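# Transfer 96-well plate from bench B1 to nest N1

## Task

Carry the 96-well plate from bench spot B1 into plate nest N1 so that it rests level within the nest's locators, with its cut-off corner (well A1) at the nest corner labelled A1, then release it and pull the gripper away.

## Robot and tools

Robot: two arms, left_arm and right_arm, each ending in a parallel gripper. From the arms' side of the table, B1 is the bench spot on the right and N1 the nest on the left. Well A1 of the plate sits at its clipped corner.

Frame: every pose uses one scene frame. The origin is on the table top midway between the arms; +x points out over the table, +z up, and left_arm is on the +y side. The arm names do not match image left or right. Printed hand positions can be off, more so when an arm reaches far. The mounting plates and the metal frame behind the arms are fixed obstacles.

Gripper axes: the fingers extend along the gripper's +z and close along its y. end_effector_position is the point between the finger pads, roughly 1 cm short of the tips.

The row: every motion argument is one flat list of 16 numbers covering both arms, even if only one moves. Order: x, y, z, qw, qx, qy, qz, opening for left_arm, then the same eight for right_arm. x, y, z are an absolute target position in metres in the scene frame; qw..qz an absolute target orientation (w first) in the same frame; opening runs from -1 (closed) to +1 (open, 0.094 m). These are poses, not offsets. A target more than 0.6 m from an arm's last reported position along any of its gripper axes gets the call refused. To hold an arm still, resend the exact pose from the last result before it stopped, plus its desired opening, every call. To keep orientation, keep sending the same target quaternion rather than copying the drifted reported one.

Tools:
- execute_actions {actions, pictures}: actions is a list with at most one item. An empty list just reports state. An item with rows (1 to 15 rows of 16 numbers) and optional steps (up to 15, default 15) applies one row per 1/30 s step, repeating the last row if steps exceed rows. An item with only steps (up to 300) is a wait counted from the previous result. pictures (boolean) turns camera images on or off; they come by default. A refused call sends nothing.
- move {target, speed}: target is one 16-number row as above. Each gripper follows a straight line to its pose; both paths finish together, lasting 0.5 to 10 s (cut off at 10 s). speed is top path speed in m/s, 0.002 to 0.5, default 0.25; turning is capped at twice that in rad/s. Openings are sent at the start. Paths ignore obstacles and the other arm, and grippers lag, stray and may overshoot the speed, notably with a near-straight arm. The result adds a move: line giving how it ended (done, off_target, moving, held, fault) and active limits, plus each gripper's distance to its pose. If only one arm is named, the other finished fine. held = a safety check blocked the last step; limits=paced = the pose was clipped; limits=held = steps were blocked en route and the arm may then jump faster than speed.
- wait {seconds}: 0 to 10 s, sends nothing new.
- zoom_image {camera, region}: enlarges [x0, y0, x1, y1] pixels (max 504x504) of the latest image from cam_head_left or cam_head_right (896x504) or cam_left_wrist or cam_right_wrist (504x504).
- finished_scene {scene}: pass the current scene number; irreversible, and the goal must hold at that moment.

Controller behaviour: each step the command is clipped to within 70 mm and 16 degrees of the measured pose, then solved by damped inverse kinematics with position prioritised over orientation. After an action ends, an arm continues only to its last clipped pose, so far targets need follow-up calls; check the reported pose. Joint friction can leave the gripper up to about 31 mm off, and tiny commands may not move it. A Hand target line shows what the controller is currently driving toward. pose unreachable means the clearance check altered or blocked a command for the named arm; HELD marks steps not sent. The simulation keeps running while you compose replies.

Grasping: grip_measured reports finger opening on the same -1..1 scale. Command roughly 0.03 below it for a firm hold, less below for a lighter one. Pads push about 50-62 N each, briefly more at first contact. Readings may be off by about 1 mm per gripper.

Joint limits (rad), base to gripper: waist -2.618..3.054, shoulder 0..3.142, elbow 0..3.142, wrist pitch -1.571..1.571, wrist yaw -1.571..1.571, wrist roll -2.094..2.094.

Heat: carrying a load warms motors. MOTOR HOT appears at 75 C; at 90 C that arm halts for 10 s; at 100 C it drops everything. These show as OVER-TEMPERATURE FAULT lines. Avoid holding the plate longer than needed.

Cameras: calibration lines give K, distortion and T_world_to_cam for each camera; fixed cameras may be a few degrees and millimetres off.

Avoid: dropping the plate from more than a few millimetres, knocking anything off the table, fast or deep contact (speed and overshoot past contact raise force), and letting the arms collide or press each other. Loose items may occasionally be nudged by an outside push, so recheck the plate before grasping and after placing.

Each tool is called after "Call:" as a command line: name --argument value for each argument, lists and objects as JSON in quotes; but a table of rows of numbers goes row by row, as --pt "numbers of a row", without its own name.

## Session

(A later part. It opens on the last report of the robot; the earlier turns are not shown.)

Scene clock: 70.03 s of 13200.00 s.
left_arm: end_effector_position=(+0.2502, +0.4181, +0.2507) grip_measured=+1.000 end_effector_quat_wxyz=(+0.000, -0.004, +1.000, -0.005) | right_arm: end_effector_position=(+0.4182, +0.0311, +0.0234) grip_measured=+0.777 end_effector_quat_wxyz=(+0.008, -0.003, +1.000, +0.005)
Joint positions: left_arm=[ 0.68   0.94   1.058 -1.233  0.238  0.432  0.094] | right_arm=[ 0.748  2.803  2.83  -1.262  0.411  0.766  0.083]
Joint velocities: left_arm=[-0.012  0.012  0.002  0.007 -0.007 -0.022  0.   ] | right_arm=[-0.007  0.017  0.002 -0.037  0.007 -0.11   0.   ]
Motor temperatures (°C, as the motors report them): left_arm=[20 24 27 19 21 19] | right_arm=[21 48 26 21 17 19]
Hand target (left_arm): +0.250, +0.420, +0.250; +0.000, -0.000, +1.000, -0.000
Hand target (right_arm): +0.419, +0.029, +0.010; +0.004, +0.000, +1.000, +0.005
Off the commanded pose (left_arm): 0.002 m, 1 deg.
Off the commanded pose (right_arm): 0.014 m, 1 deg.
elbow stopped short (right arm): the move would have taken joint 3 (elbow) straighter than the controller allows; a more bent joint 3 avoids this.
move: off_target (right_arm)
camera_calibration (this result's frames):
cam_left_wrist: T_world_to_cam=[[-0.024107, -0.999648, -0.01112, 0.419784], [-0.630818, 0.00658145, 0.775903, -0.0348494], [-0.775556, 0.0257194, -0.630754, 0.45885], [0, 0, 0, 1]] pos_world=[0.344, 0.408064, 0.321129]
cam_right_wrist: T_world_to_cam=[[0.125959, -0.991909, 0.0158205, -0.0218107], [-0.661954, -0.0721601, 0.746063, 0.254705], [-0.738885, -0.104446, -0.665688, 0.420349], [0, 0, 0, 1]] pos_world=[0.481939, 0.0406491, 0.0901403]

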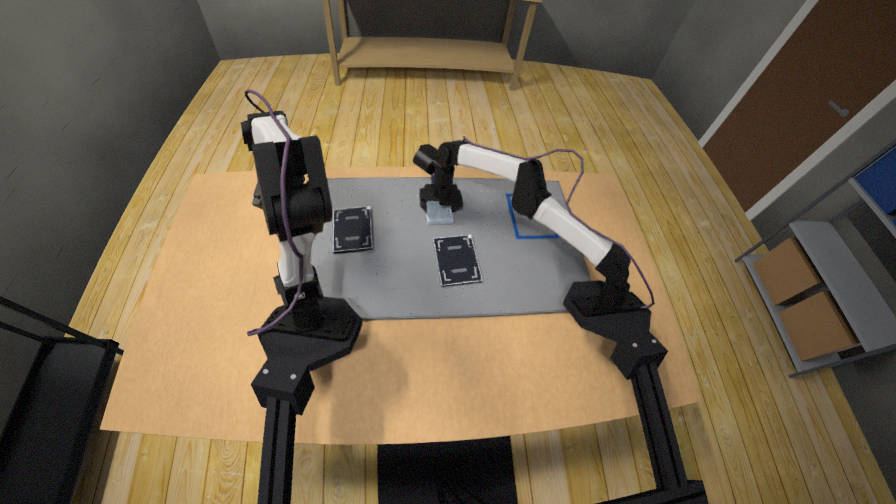

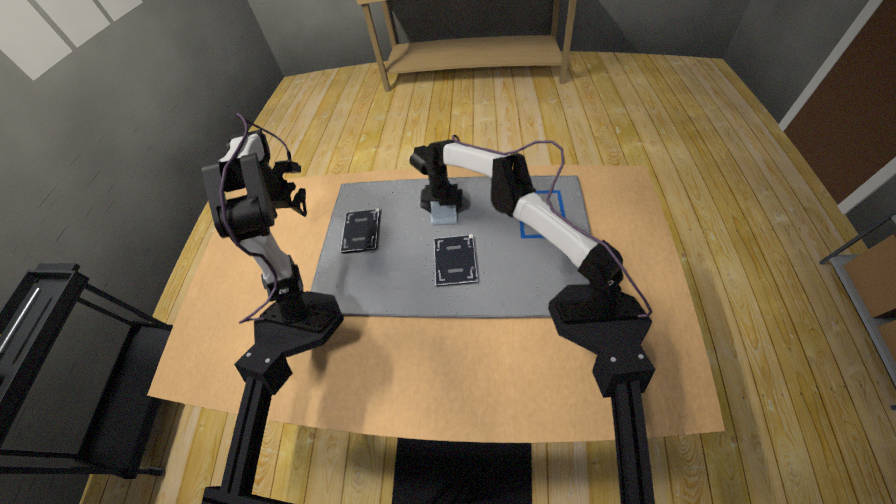

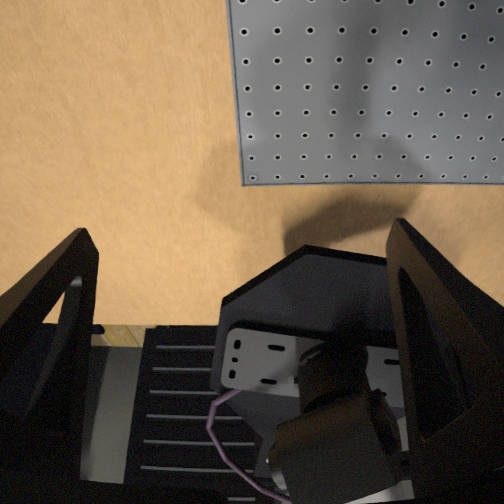

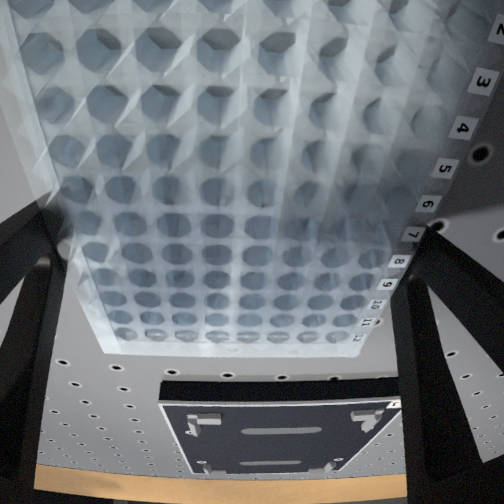

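Down. Release.

Call:
move --target '[0.25,0.42,0.25,0,0,1,0,1,0.42,0.03,0.018,0,0,1,0,1]' --speed 0.02

Call:
move --target '[0.25,0.42,0.25,0,0,1,0,1,0.42,0.03,0.09,0,0,1,0,1]' --speed 0.06

Call:
move --target '[0.38,0.2,0.18,0,0,1,0,1,0.30,-0.35,0.2,0,0,1,0,1]' --speed 0.25

Call:
move --target '[0.44,0.03,0.12,0,0,1,0,1,0.30,-0.35,0.2,0,0,1,0,1]' --speed 0.15

Scene clock: 73.57 s of 13200.00 s.
left_arm: end_effector_position=(+0.2502, +0.4181, +0.2507) grip_measured=+1.000 end_effector_quat_wxyz=(+0.000, -0.004, +1.000, -0.005) | right_arm: end_effector_position=(+0.4185, +0.0316, +0.0234) grip_measured=+1.000 end_effector_quat_wxyz=(+0.009, -0.003, +1.000, +0.005)
Joint positions: left_arm=[ 0.68   0.94   1.058 -1.233  0.238  0.432  0.094] | right_arm=[ 0.748  2.803  2.83  -1.26   0.411  0.765  0.094]
Joint velocities: left_arm=[-0.002  0.002 -0.002  0.022  0.022 -0.007  0.   ] | right_arm=[-0.002 -0.007  0.002  0.007  0.037  0.037  0.   ]
Motor temperatures (°C, as the motors report them): left_arm=[20 24 27 19 21 19] | right_arm=[21 49 26 21 17 19]
Hand target (left_arm): +0.250, +0.420, +0.250; +0.000, -0.000, +1.000, -0.000
Hand target (right_arm): +0.420, +0.030, +0.018; +0.006, +0.000, +1.000, +0.006
Off the commanded pose (left_arm): 0.002 m, 1 deg.
Off the commanded pose (right_arm): 0.006 m, 1 deg.
elbow stopped short (right arm): the move would have taken joint 3 (elbow) straighter than the controller allows; a more bent joint 3 avoids this.
move: done
camera_calibration (this result's frames):
cam_left_wrist: T_world_to_cam=[[-0.024107, -0.999648, -0.01112, 0.419784], [-0.630818, 0.00658145, 0.775903, -0.0348494], [-0.775556, 0.0257194, -0.630754, 0.45885], [0, 0, 0, 1]] pos_world=[0.344, 0.408064, 0.321129]
cam_right_wrist: T_world_to_cam=[[0.125429, -0.992, 0.0142453, -0.0211783], [-0.662912, -0.0731188, 0.745118, 0.255402], [-0.738116, -0.102903, -0.66678, 0.420301], [0, 0, 0, 1]] pos_world=[0.482196, 0.040916, 0.0902452]

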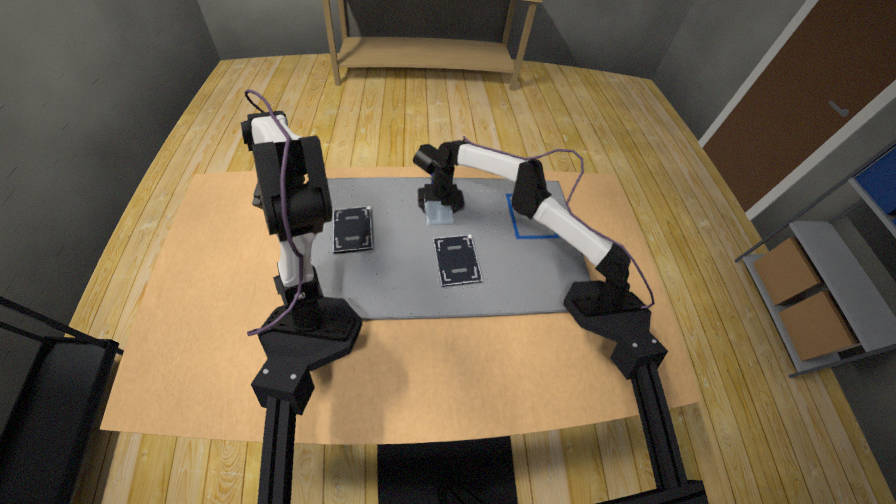

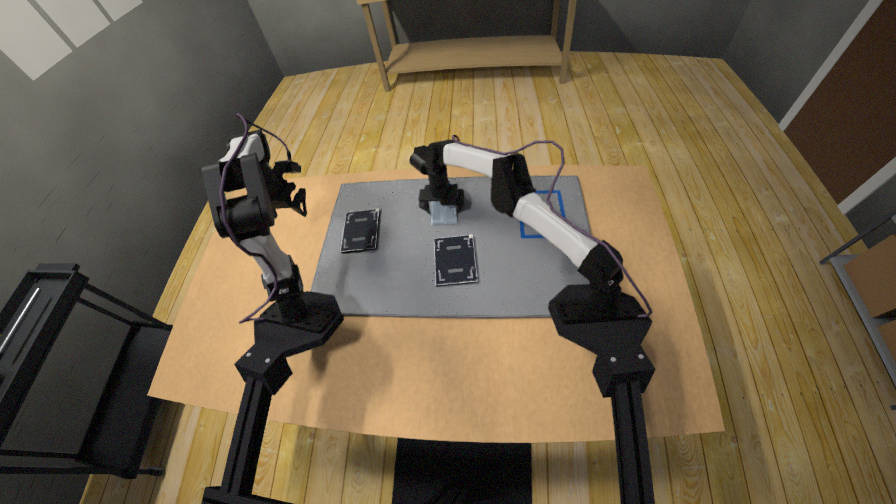

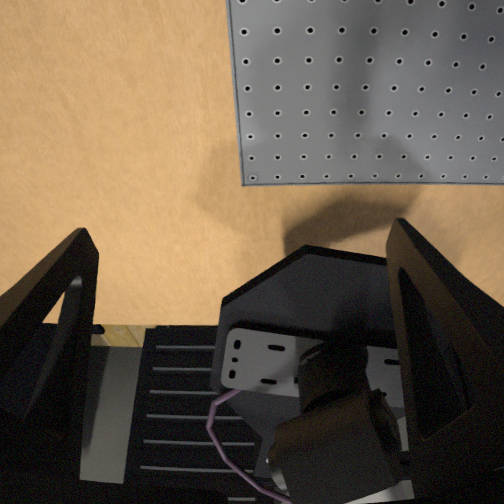

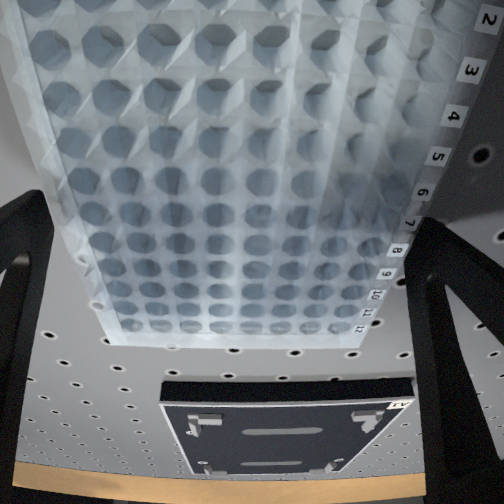

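Scene clock: 75.03 s of 13200.00 s.
left_arm: end_effector_position=(+0.2502, +0.4181, +0.2507) grip_measured=+1.000 end_effector_quat_wxyz=(+0.000, -0.004, +1.000, -0.005) | right_arm: end_effector_position=(+0.4168, +0.0308, +0.0810) grip_measured=+1.000 end_effector_quat_wxyz=(+0.007, -0.004, +1.000, +0.013)
Joint positions: left_arm=[ 0.68   0.94   1.058 -1.233  0.238  0.432  0.094] | right_arm=[ 0.789  2.699  2.83  -1.371  0.411  0.801  0.094]
Joint velocities: left_arm=[-0.022  0.007 -0.007 -0.081 -0.037  0.007  0.   ] | right_arm=[-0.002  0.002 -0.017 -0.037  0.022  0.037  0.   ]
Motor temperatures (°C, as the motors report them): left_arm=[20 24 27 19 21 19] | right_arm=[21 50 26 21 17 19]
Hand target (left_arm): +0.250, +0.420, +0.250; +0.000, -0.000, +1.000, -0.000
Hand target (right_arm): +0.420, +0.030, +0.090; +0.014, -0.000, +1.000, +0.015
Off the commanded pose (left_arm): 0.002 m, 1 deg.
Off the commanded pose (right_arm): 0.010 m, 2 deg.
elbow stopped short (right arm): the move would have taken joint 3 (elbow) straighter than the controller allows; a more bent joint 3 avoids this.
move: done
camera_calibration (this result's frames):
cam_left_wrist: T_world_to_cam=[[-0.024107, -0.999648, -0.01112, 0.419784], [-0.630818, 0.00658145, 0.775903, -0.0348494], [-0.775556, 0.0257194, -0.630754, 0.45885], [0, 0, 0, 1]] pos_world=[0.344, 0.408064, 0.321129]
cam_right_wrist: T_world_to_cam=[[0.129111, -0.99163, -0.00079767, -0.0228225], [-0.660216, -0.086561, 0.746071, 0.210579], [-0.739896, -0.0957996, -0.665865, 0.457767], [0, 0, 0, 1]] pos_world=[0.480673, 0.0394503, 0.147686]

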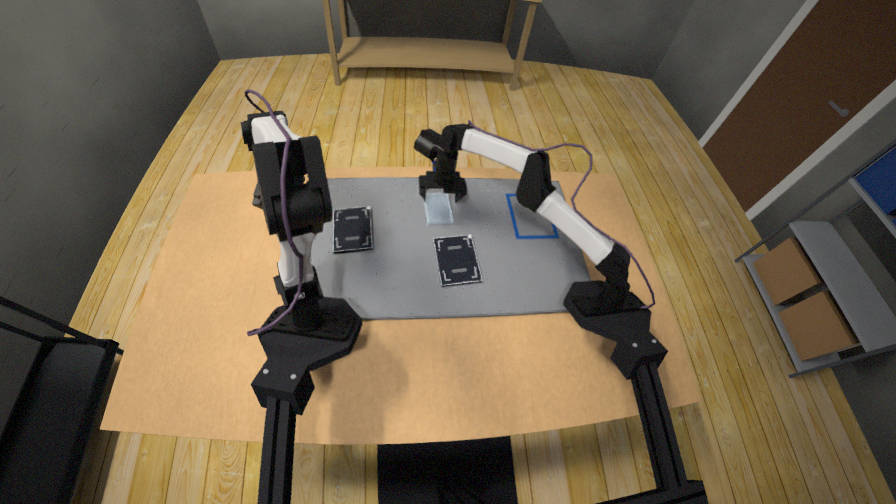

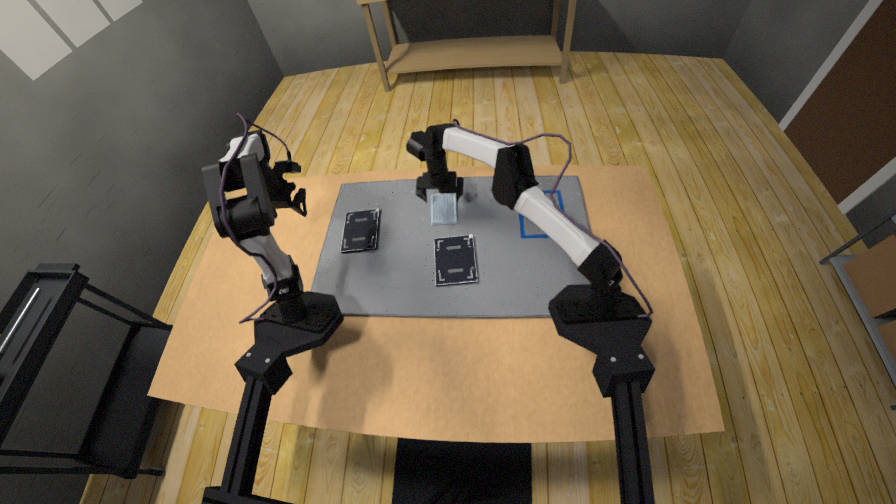

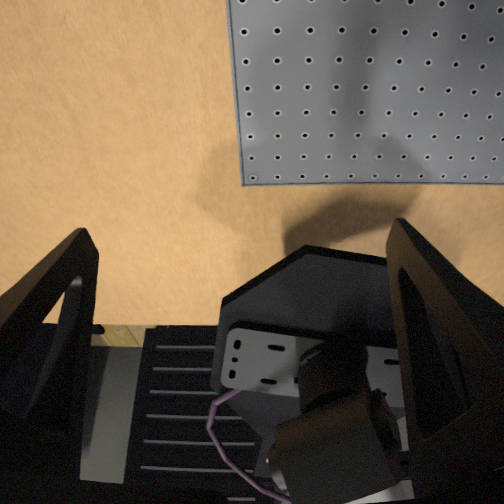

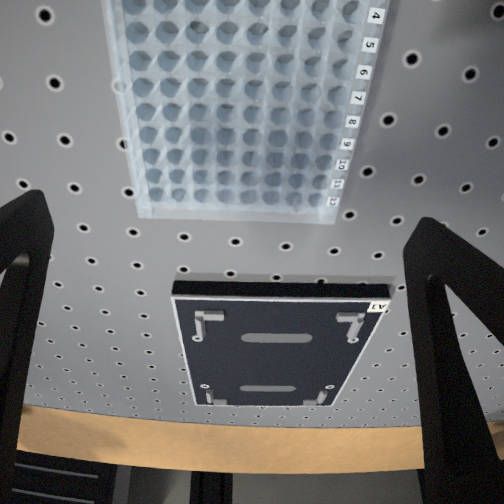

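Scene clock: 77.40 s of 13200.00 s.
left_arm: end_effector_position=(+0.3711, +0.2016, +0.1766) grip_measured=+1.000 end_effector_quat_wxyz=(-0.012, +0.006, +1.000, +0.005) | right_arm: end_effector_position=(+0.3115, -0.3471, +0.2072) grip_measured=+1.000 end_effector_quat_wxyz=(+0.012, +0.004, +1.000, +0.004)
Joint positions: left_arm=[-0.351  1.594  1.489 -1.048 -0.255 -0.475  0.094] | right_arm=[ 0.088  1.04   0.99  -1.002  0.134  0.155  0.094]
Joint velocities: left_arm=[ 0.022  0.002 -0.012  0.022  0.007  0.051  0.   ] | right_arm=[-0.007  0.012  0.002  0.007 -0.022 -0.037  0.   ]
Motor temperatures (°C, as the motors report them): left_arm=[20 24 27 19 21 19] | right_arm=[21 50 26 21 17 19]
Hand target (left_arm): +0.376, +0.198, +0.179; -0.005, +0.003, +1.000, +0.005
Hand target (right_arm): +0.299, -0.349, +0.203; -0.004, +0.003, +1.000, +0.004
Off the commanded pose (left_arm): 0.010 m, 2 deg.
Off the commanded pose (right_arm): 0.014 m, 2 deg.
move: off_target (right_arm)
camera_calibration (this result's frames):
cam_left_wrist: T_world_to_cam=[[-0.0447439, -0.998542, -0.0301829, 0.216259], [-0.611391, 0.00347669, 0.791321, 0.0910649], [-0.790062, 0.0538603, -0.610656, 0.507602], [0, 0, 0, 1]] pos_world=[0.46639, 0.188287, 0.244436]
cam_right_wrist: T_world_to_cam=[[0.112185, -0.993518, 0.0183518, -0.383288], [-0.668924, -0.0618502, 0.740753, 0.0265371], [-0.734816, -0.0953775, -0.671527, 0.427449], [0, 0, 0, 1]] pos_world=[0.374847, -0.338394, 0.27442]

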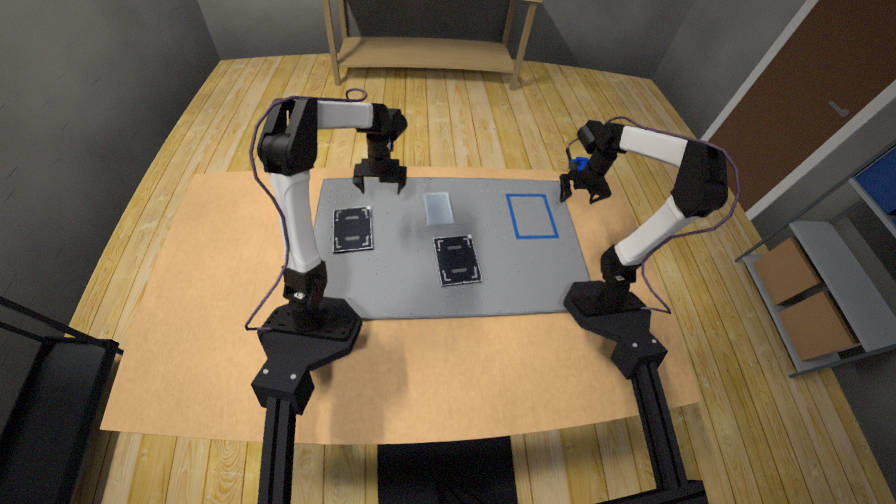

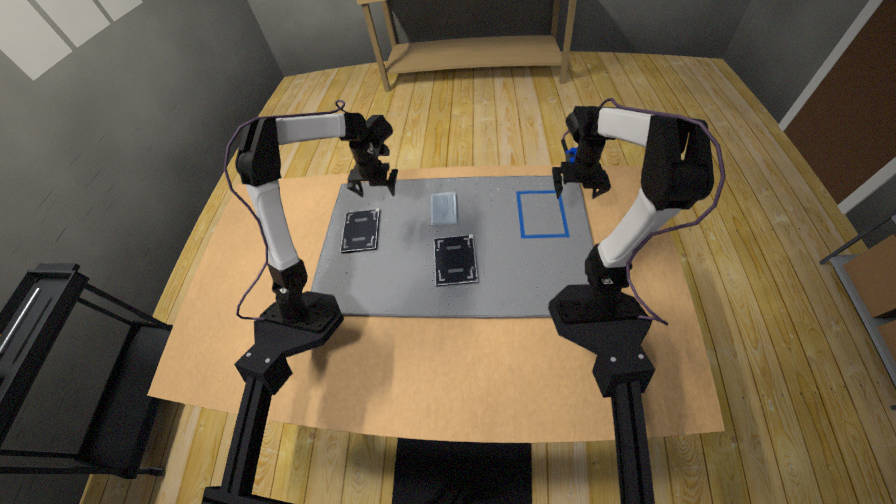

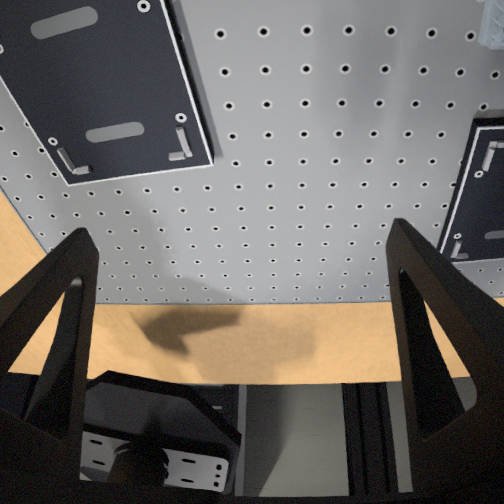

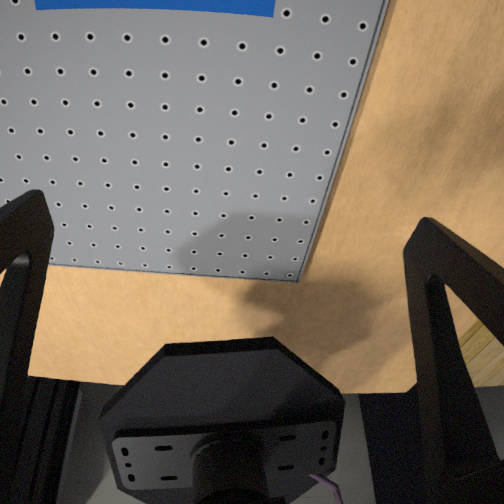

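Scene clock: 79.50 s of 13200.00 s.
left_arm: end_effector_position=(+0.4403, +0.0311, +0.1216) grip_measured=+1.000 end_effector_quat_wxyz=(+0.004, -0.000, +1.000, -0.006) | right_arm: end_effector_position=(+0.3070, -0.3472, +0.2036) grip_measured=+1.000 end_effector_quat_wxyz=(+0.005, +0.000, +1.000, +0.003)
Joint positions: left_arm=[-0.565  2.388  2.556 -1.339 -0.339 -0.68   0.094] | right_arm=[ 0.088  1.04   0.975 -1.001  0.133  0.149  0.094]
Joint velocities: left_arm=[-0.007 -0.007 -0.002 -0.066 -0.081 -0.125  0.   ] | right_arm=[ 0.012  0.007  0.002  0.022 -0.081  0.037  0.   ]
Motor temperatures (°C, as the motors report them): left_arm=[20 25 27 19 21 19] | right_arm=[21 49 26 21 17 19]
Hand target (left_arm): +0.437, +0.030, +0.119; +0.001, +0.001, +1.000, +0.001
Hand target (right_arm): +0.300, -0.350, +0.200; -0.000, +0.000, +1.000, +0.000
Off the commanded pose (left_arm): 0.002 m, 1 deg.
Off the commanded pose (right_arm): 0.008 m, 1 deg.
move: done
camera_calibration (this result's frames):
cam_left_wrist: T_world_to_cam=[[-0.0320966, -0.999448, -0.0085332, 0.0393105], [-0.63712, 0.013881, 0.770639, 0.191002], [-0.770096, 0.0301716, -0.637214, 0.532954], [0, 0, 0, 1]] pos_world=[0.533379, 0.0205575, 0.192747]
cam_right_wrist: T_world_to_cam=[[0.119611, -0.992648, 0.0185303, -0.384843], [-0.658424, -0.065341, 0.749805, 0.0198858], [-0.743082, -0.101886, -0.661399, 0.419903], [0, 0, 0, 1]] pos_world=[0.371147, -0.337932, 0.269944]

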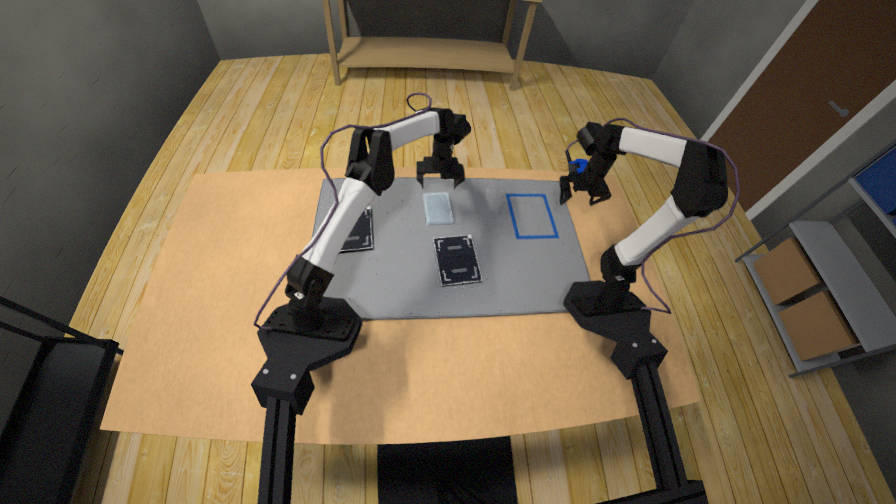

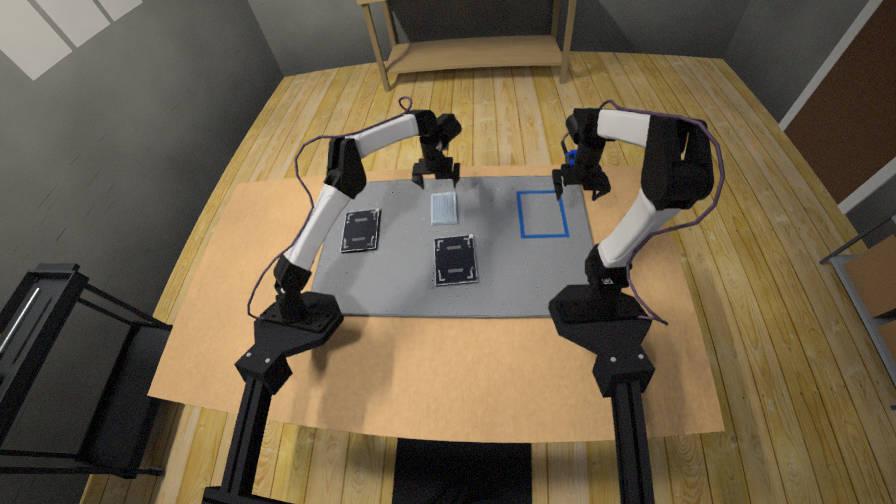

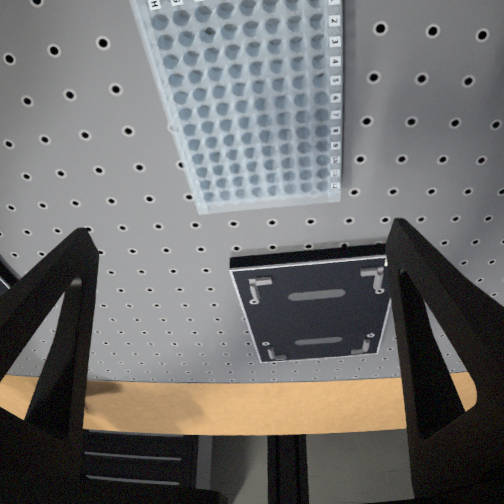

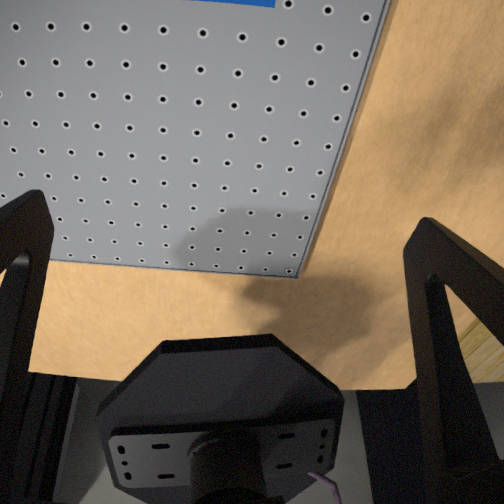

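Call:
move --target '[0.423,0.02,0.055,0,-0.035,1,0,1,0.30,-0.35,0.2,0,0,1,0,1]' --speed 0.06

Scene clock: 89.00 s of 13200.00 s.
left_arm: end_effector_position=(+0.4227, +0.0184, +0.0629) grip_measured=+1.000 end_effector_quat_wxyz=(-0.001, -0.028, +1.000, -0.002) | right_arm: end_effector_position=(+0.3070, -0.3472, +0.2036) grip_measured=+1.000 end_effector_quat_wxyz=(+0.005, +0.000, +1.000, +0.003)
Joint positions: left_arm=[-0.565  2.414  2.36  -1.129 -0.339 -0.74   0.094] | right_arm=[ 0.088  1.04   0.975 -1.001  0.133  0.149  0.094]
Joint velocities: left_arm=[-0.017  0.002 -0.007  0.022 -0.022 -0.022  0.   ] | right_arm=[-0.002  0.012 -0.017 -0.066  0.007 -0.037  0.   ]
Motor temperatures (°C, as the motors report them): left_arm=[21 29 28 19 21 19] | right_arm=[20 46 25 21 17 19]
Hand target (left_arm): +0.423, +0.020, +0.055; -0.000, -0.035, +0.999, +0.000
Hand target (right_arm): +0.300, -0.350, +0.200; -0.000, +0.000, +1.000, -0.000
Off the commanded pose (left_arm): 0.008 m, 1 deg.
Off the commanded pose (right_arm): 0.008 m, 1 deg.
After step 90, 4.93 s passed at rest.
move: done
camera_calibration (this result's frames):
cam_left_wrist: T_world_to_cam=[[0.0229086, -0.99961, -0.0159861, 0.00272049], [-0.629046, -0.0268408, 0.776905, 0.222138], [-0.777031, -0.00774182, -0.629415, 0.485566], [0, 0, 0, 1]] pos_world=[0.516972, 0.012441, 0.133085]
cam_right_wrist: T_world_to_cam=[[0.119611, -0.992648, 0.0185303, -0.384843], [-0.658424, -0.065341, 0.749805, 0.0198858], [-0.743082, -0.101886, -0.661399, 0.419903], [0, 0, 0, 1]] pos_world=[0.371147, -0.337932, 0.269944]

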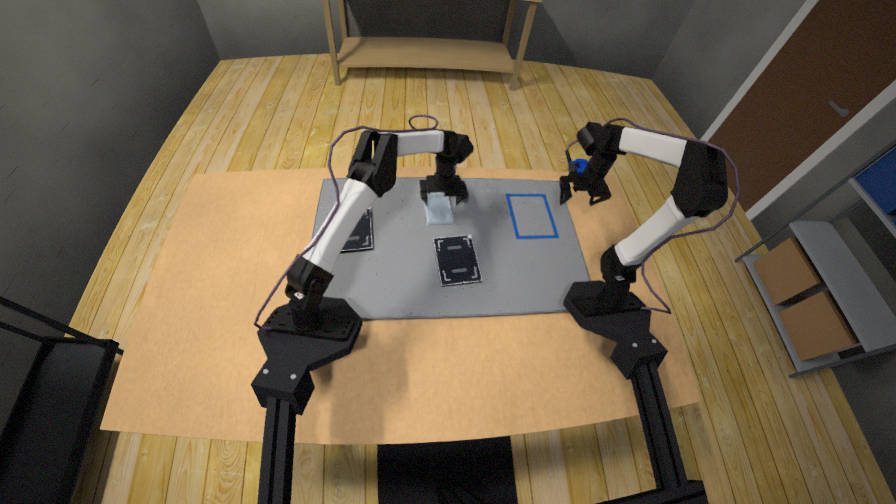

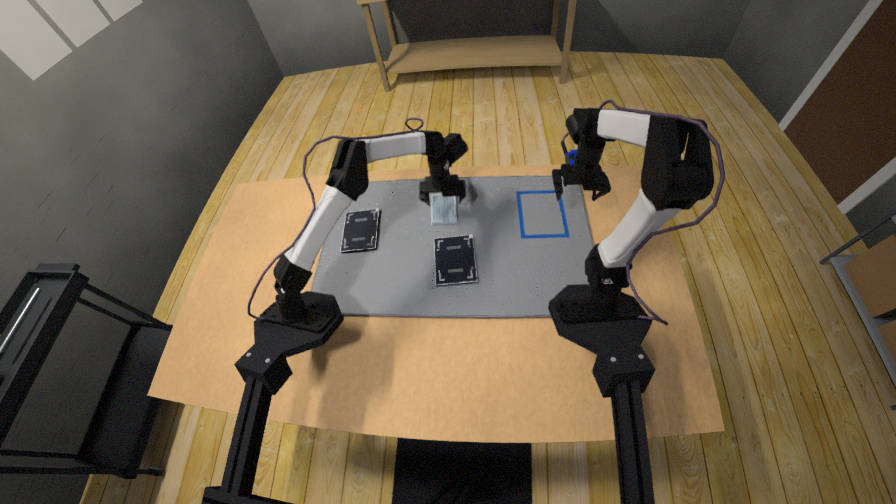

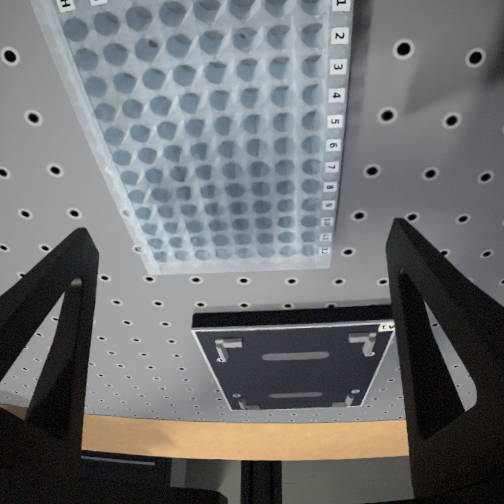

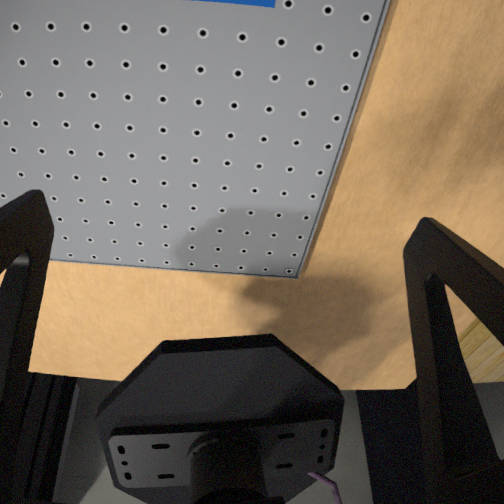

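Call:
move --target '[0.423,0.02,0.03,0,-0.046,0.999,0,1,0.30,-0.35,0.2,0,0,1,0,1]' --speed 0.03

Scene clock: 94.70 s of 13200.00 s.
left_arm: end_effector_position=(+0.4248, +0.0178, +0.0405) grip_measured=+1.000 end_effector_quat_wxyz=(+0.004, -0.039, +0.999, -0.002) | right_arm: end_effector_position=(+0.3070, -0.3472, +0.2036) grip_measured=+1.000 end_effector_quat_wxyz=(+0.005, +0.000, +1.000, +0.003)
Joint positions: left_arm=[-0.55   2.449  2.344 -1.067 -0.339 -0.745  0.094] | right_arm=[ 0.088  1.04   0.975 -1.001  0.133  0.149  0.094]
Joint velocities: left_arm=[-0.007  0.007 -0.002  0.154  0.037  0.037  0.   ] | right_arm=[-0.007  0.002  0.027  0.007 -0.037  0.022  0.   ]
Motor temperatures (°C, as the motors report them): left_arm=[21 31 27 19 21 19] | right_arm=[20 44 25 21 17 19]
Hand target (left_arm): +0.423, +0.020, +0.030; -0.000, -0.046, +0.999, +0.000
Hand target (right_arm): +0.300, -0.350, +0.200; -0.000, +0.000, +1.000, -0.000
Off the commanded pose (left_arm): 0.011 m, 1 deg.
Off the commanded pose (right_arm): 0.008 m, 1 deg.
After step 90, 1.33 s passed at rest.
move: off_target (left_arm)
camera_calibration (this result's frames):
cam_left_wrist: T_world_to_cam=[[0.0453094, -0.998846, -0.0159487, -0.00780452], [-0.634937, -0.04112, 0.771469, 0.243855], [-0.771234, -0.0248283, -0.636068, 0.471234], [0, 0, 0, 1]] pos_world=[0.518617, 0.0139317, 0.111486]
cam_right_wrist: T_world_to_cam=[[0.119611, -0.992648, 0.0185303, -0.384843], [-0.658424, -0.065341, 0.749805, 0.0198858], [-0.743082, -0.101886, -0.661399, 0.419903], [0, 0, 0, 1]] pos_world=[0.371147, -0.337932, 0.269944]

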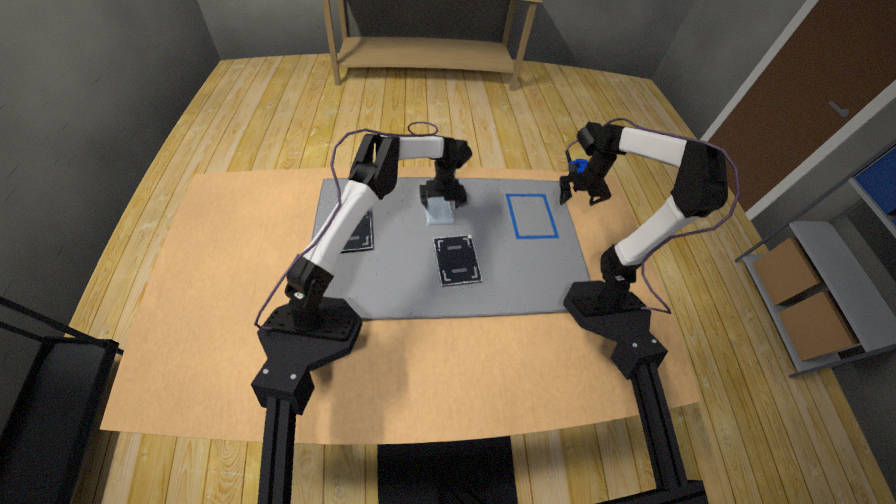

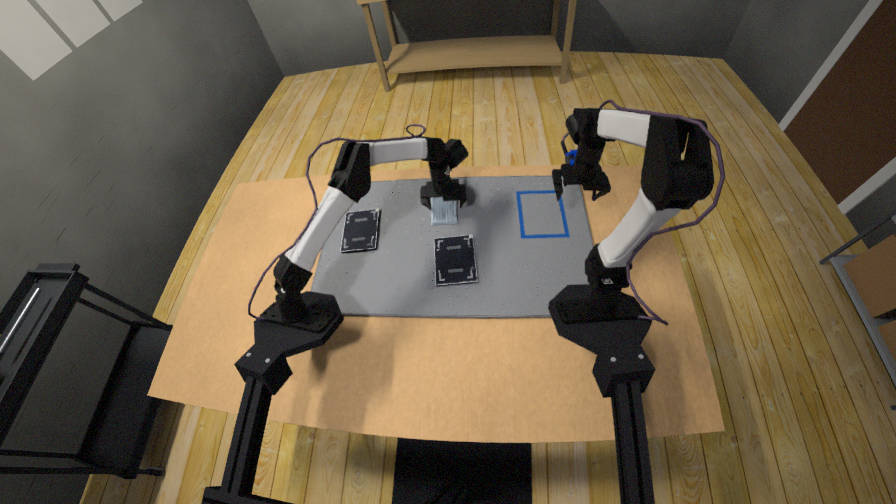

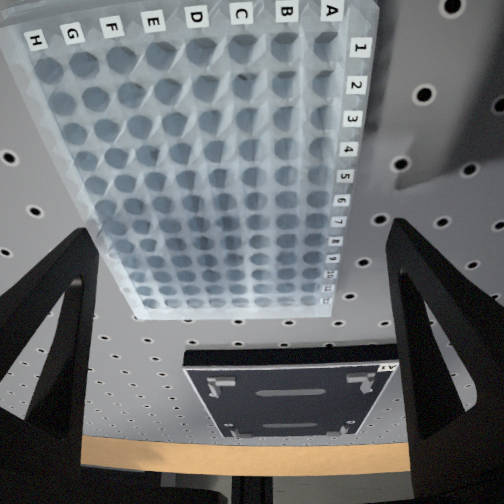

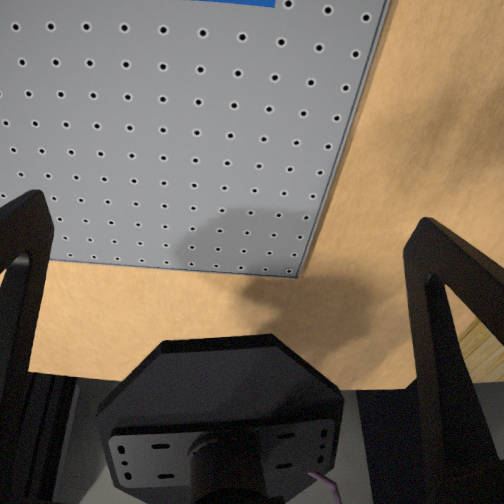

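Call:
move --target '[0.423,0.032,0.045,0,-0.046,0.999,0,1,0.30,-0.35,0.2,0,0,1,0,1]' --speed 0.03

Scene clock: 98.17 s of 13200.00 s.
left_arm: end_effector_position=(+0.4193, +0.0306, +0.0420) grip_measured=+1.000 end_effector_quat_wxyz=(-0.005, -0.040, +0.999, +0.007) | right_arm: end_effector_position=(+0.3070, -0.3472, +0.2036) grip_measured=+1.000 end_effector_quat_wxyz=(+0.005, +0.000, +1.000, +0.003)
Joint positions: left_arm=[-0.54   2.403  2.263 -1.056 -0.339 -0.745  0.094] | right_arm=[ 0.088  1.04   0.975 -1.001  0.133  0.149  0.094]
Joint velocities: left_arm=[-0.007 -0.002 -0.022 -0.007 -0.007 -0.007  0.   ] | right_arm=[ 0.007 -0.027  0.027  0.066 -0.007 -0.022  0.   ]
Motor temperatures (°C, as the motors report them): left_arm=[21 32 27 19 21 19] | right_arm=[19 44 25 21 17 19]
Hand target (left_arm): +0.423, +0.032, +0.045; -0.000, -0.046, +0.999, +0.000
Hand target (right_arm): +0.300, -0.350, +0.200; -0.000, +0.000, +1.000, -0.000
Off the commanded pose (left_arm): 0.005 m, 1 deg.
Off the commanded pose (right_arm): 0.008 m, 1 deg.
move: done
camera_calibration (this result's frames):
cam_left_wrist: T_world_to_cam=[[0.0465619, -0.998292, -0.0352992, 0.00552011], [-0.621392, -0.0566145, 0.781452, 0.234033], [-0.782115, -0.0144513, -0.622966, 0.471935], [0, 0, 0, 1]] pos_world=[0.514277, 0.0255804, 0.111309]
cam_right_wrist: T_world_to_cam=[[0.119611, -0.992648, 0.0185303, -0.384843], [-0.658424, -0.065341, 0.749805, 0.0198858], [-0.743082, -0.101886, -0.661399, 0.419903], [0, 0, 0, 1]] pos_world=[0.371147, -0.337932, 0.269944]

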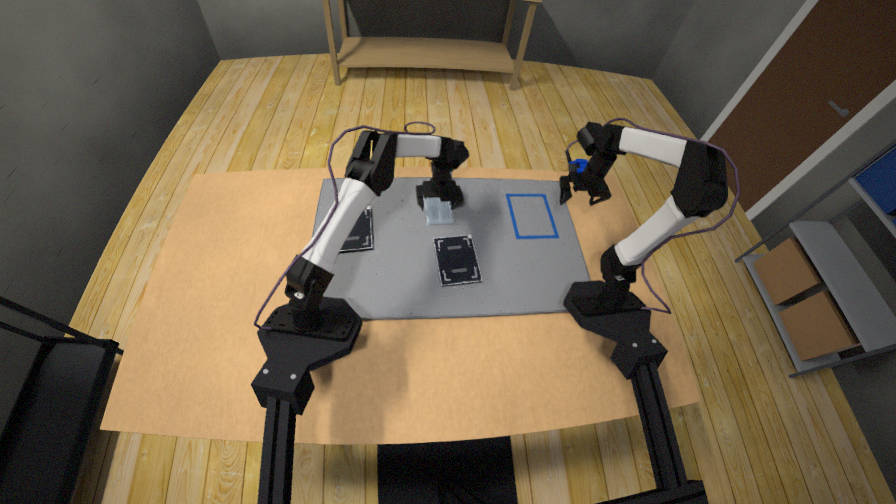

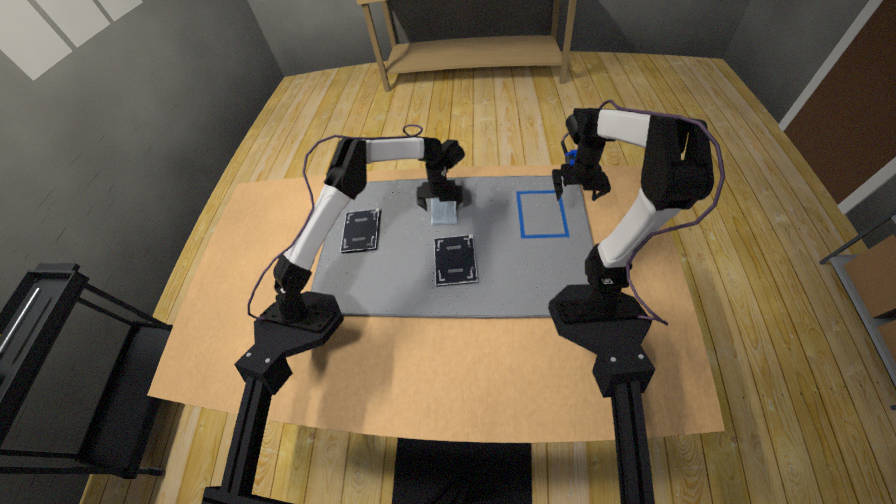

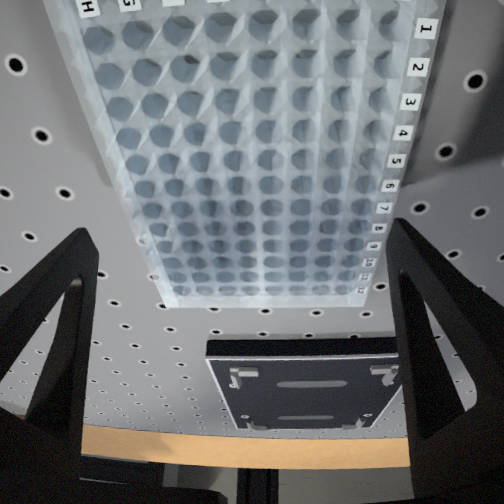

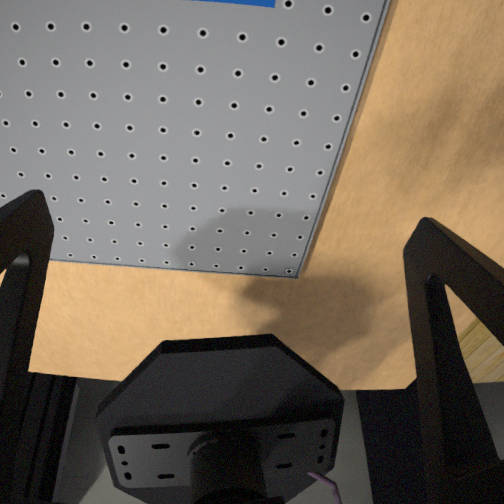

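Call:
move --target '[0.423,0.024,0.026,0,-0.046,0.999,0,1,0.30,-0.35,0.2,0,0,1,0,1]' --speed 0.02

Scene clock: 101.23 s of 13200.00 s.
left_arm: end_effector_position=(+0.4157, +0.0273, +0.0284) grip_measured=+1.000 end_effector_quat_wxyz=(-0.007, -0.039, +0.999, +0.009) | right_arm: end_effector_position=(+0.3070, -0.3472, +0.2036) grip_measured=+1.000 end_effector_quat_wxyz=(+0.005, +0.000, +1.000, +0.003)
Joint positions: left_arm=[-0.54   2.435  2.269 -1.037 -0.339 -0.745  0.094] | right_arm=[ 0.088  1.04   0.975 -1.001  0.133  0.149  0.094]
Joint velocities: left_arm=[ 0.002 -0.002 -0.012 -0.007  0.037  0.007  0.   ] | right_arm=[-0.022 -0.002 -0.012 -0.022 -0.007 -0.066  0.   ]
Motor temperatures (°C, as the motors report them): left_arm=[21 33 27 19 21 19] | right_arm=[19 43 25 21 17 19]
Hand target (left_arm): +0.423, +0.024, +0.026; +0.000, -0.046, +0.999, -0.000
Hand target (right_arm): +0.300, -0.350, +0.200; -0.000, +0.000, +1.000, -0.000
Off the commanded pose (left_arm): 0.008 m, 2 deg.
Off the commanded pose (right_arm): 0.008 m, 1 deg.
move: done
camera_calibration (this result's frames):
cam_left_wrist: T_world_to_cam=[[0.0441221, -0.998256, -0.0392128, 0.00307036], [-0.617323, -0.0581038, 0.784561, 0.240503], [-0.785472, -0.0104096, -0.61881, 0.461769], [0, 0, 0, 1]] pos_world=[0.511039, 0.021846, 0.0971783]
cam_right_wrist: T_world_to_cam=[[0.119611, -0.992648, 0.0185303, -0.384843], [-0.658424, -0.065341, 0.749805, 0.0198858], [-0.743082, -0.101886, -0.661399, 0.419903], [0, 0, 0, 1]] pos_world=[0.371147, -0.337932, 0.269944]

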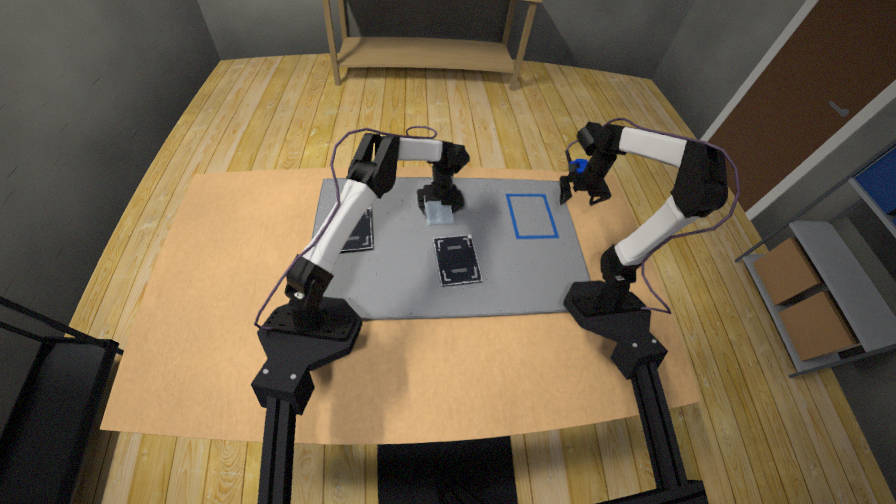

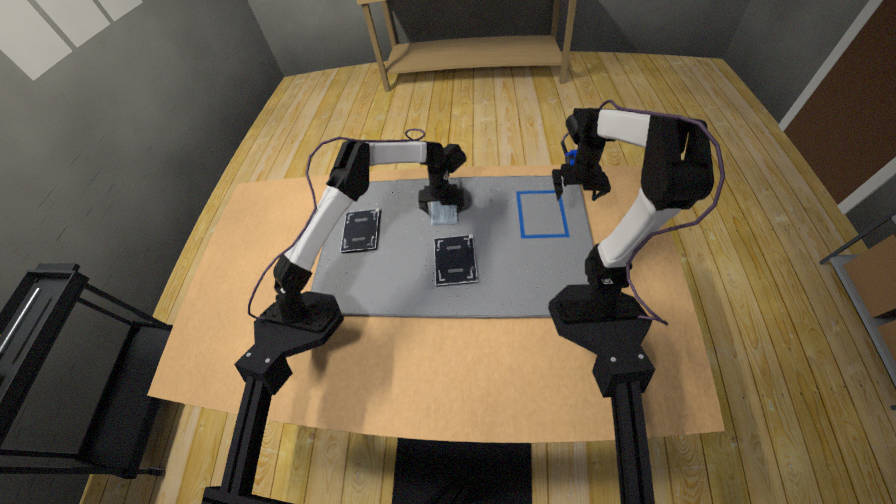

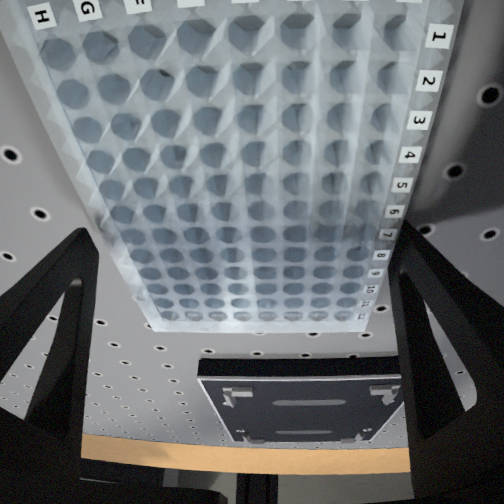

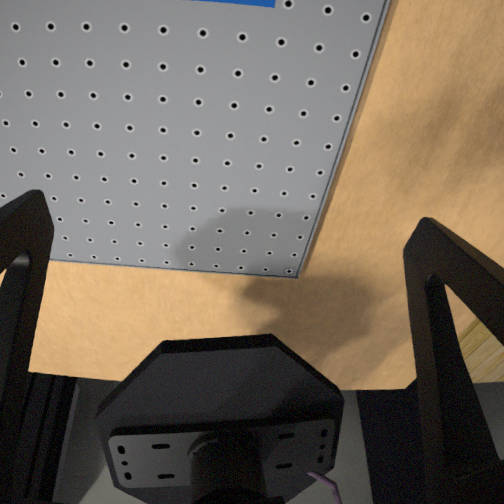

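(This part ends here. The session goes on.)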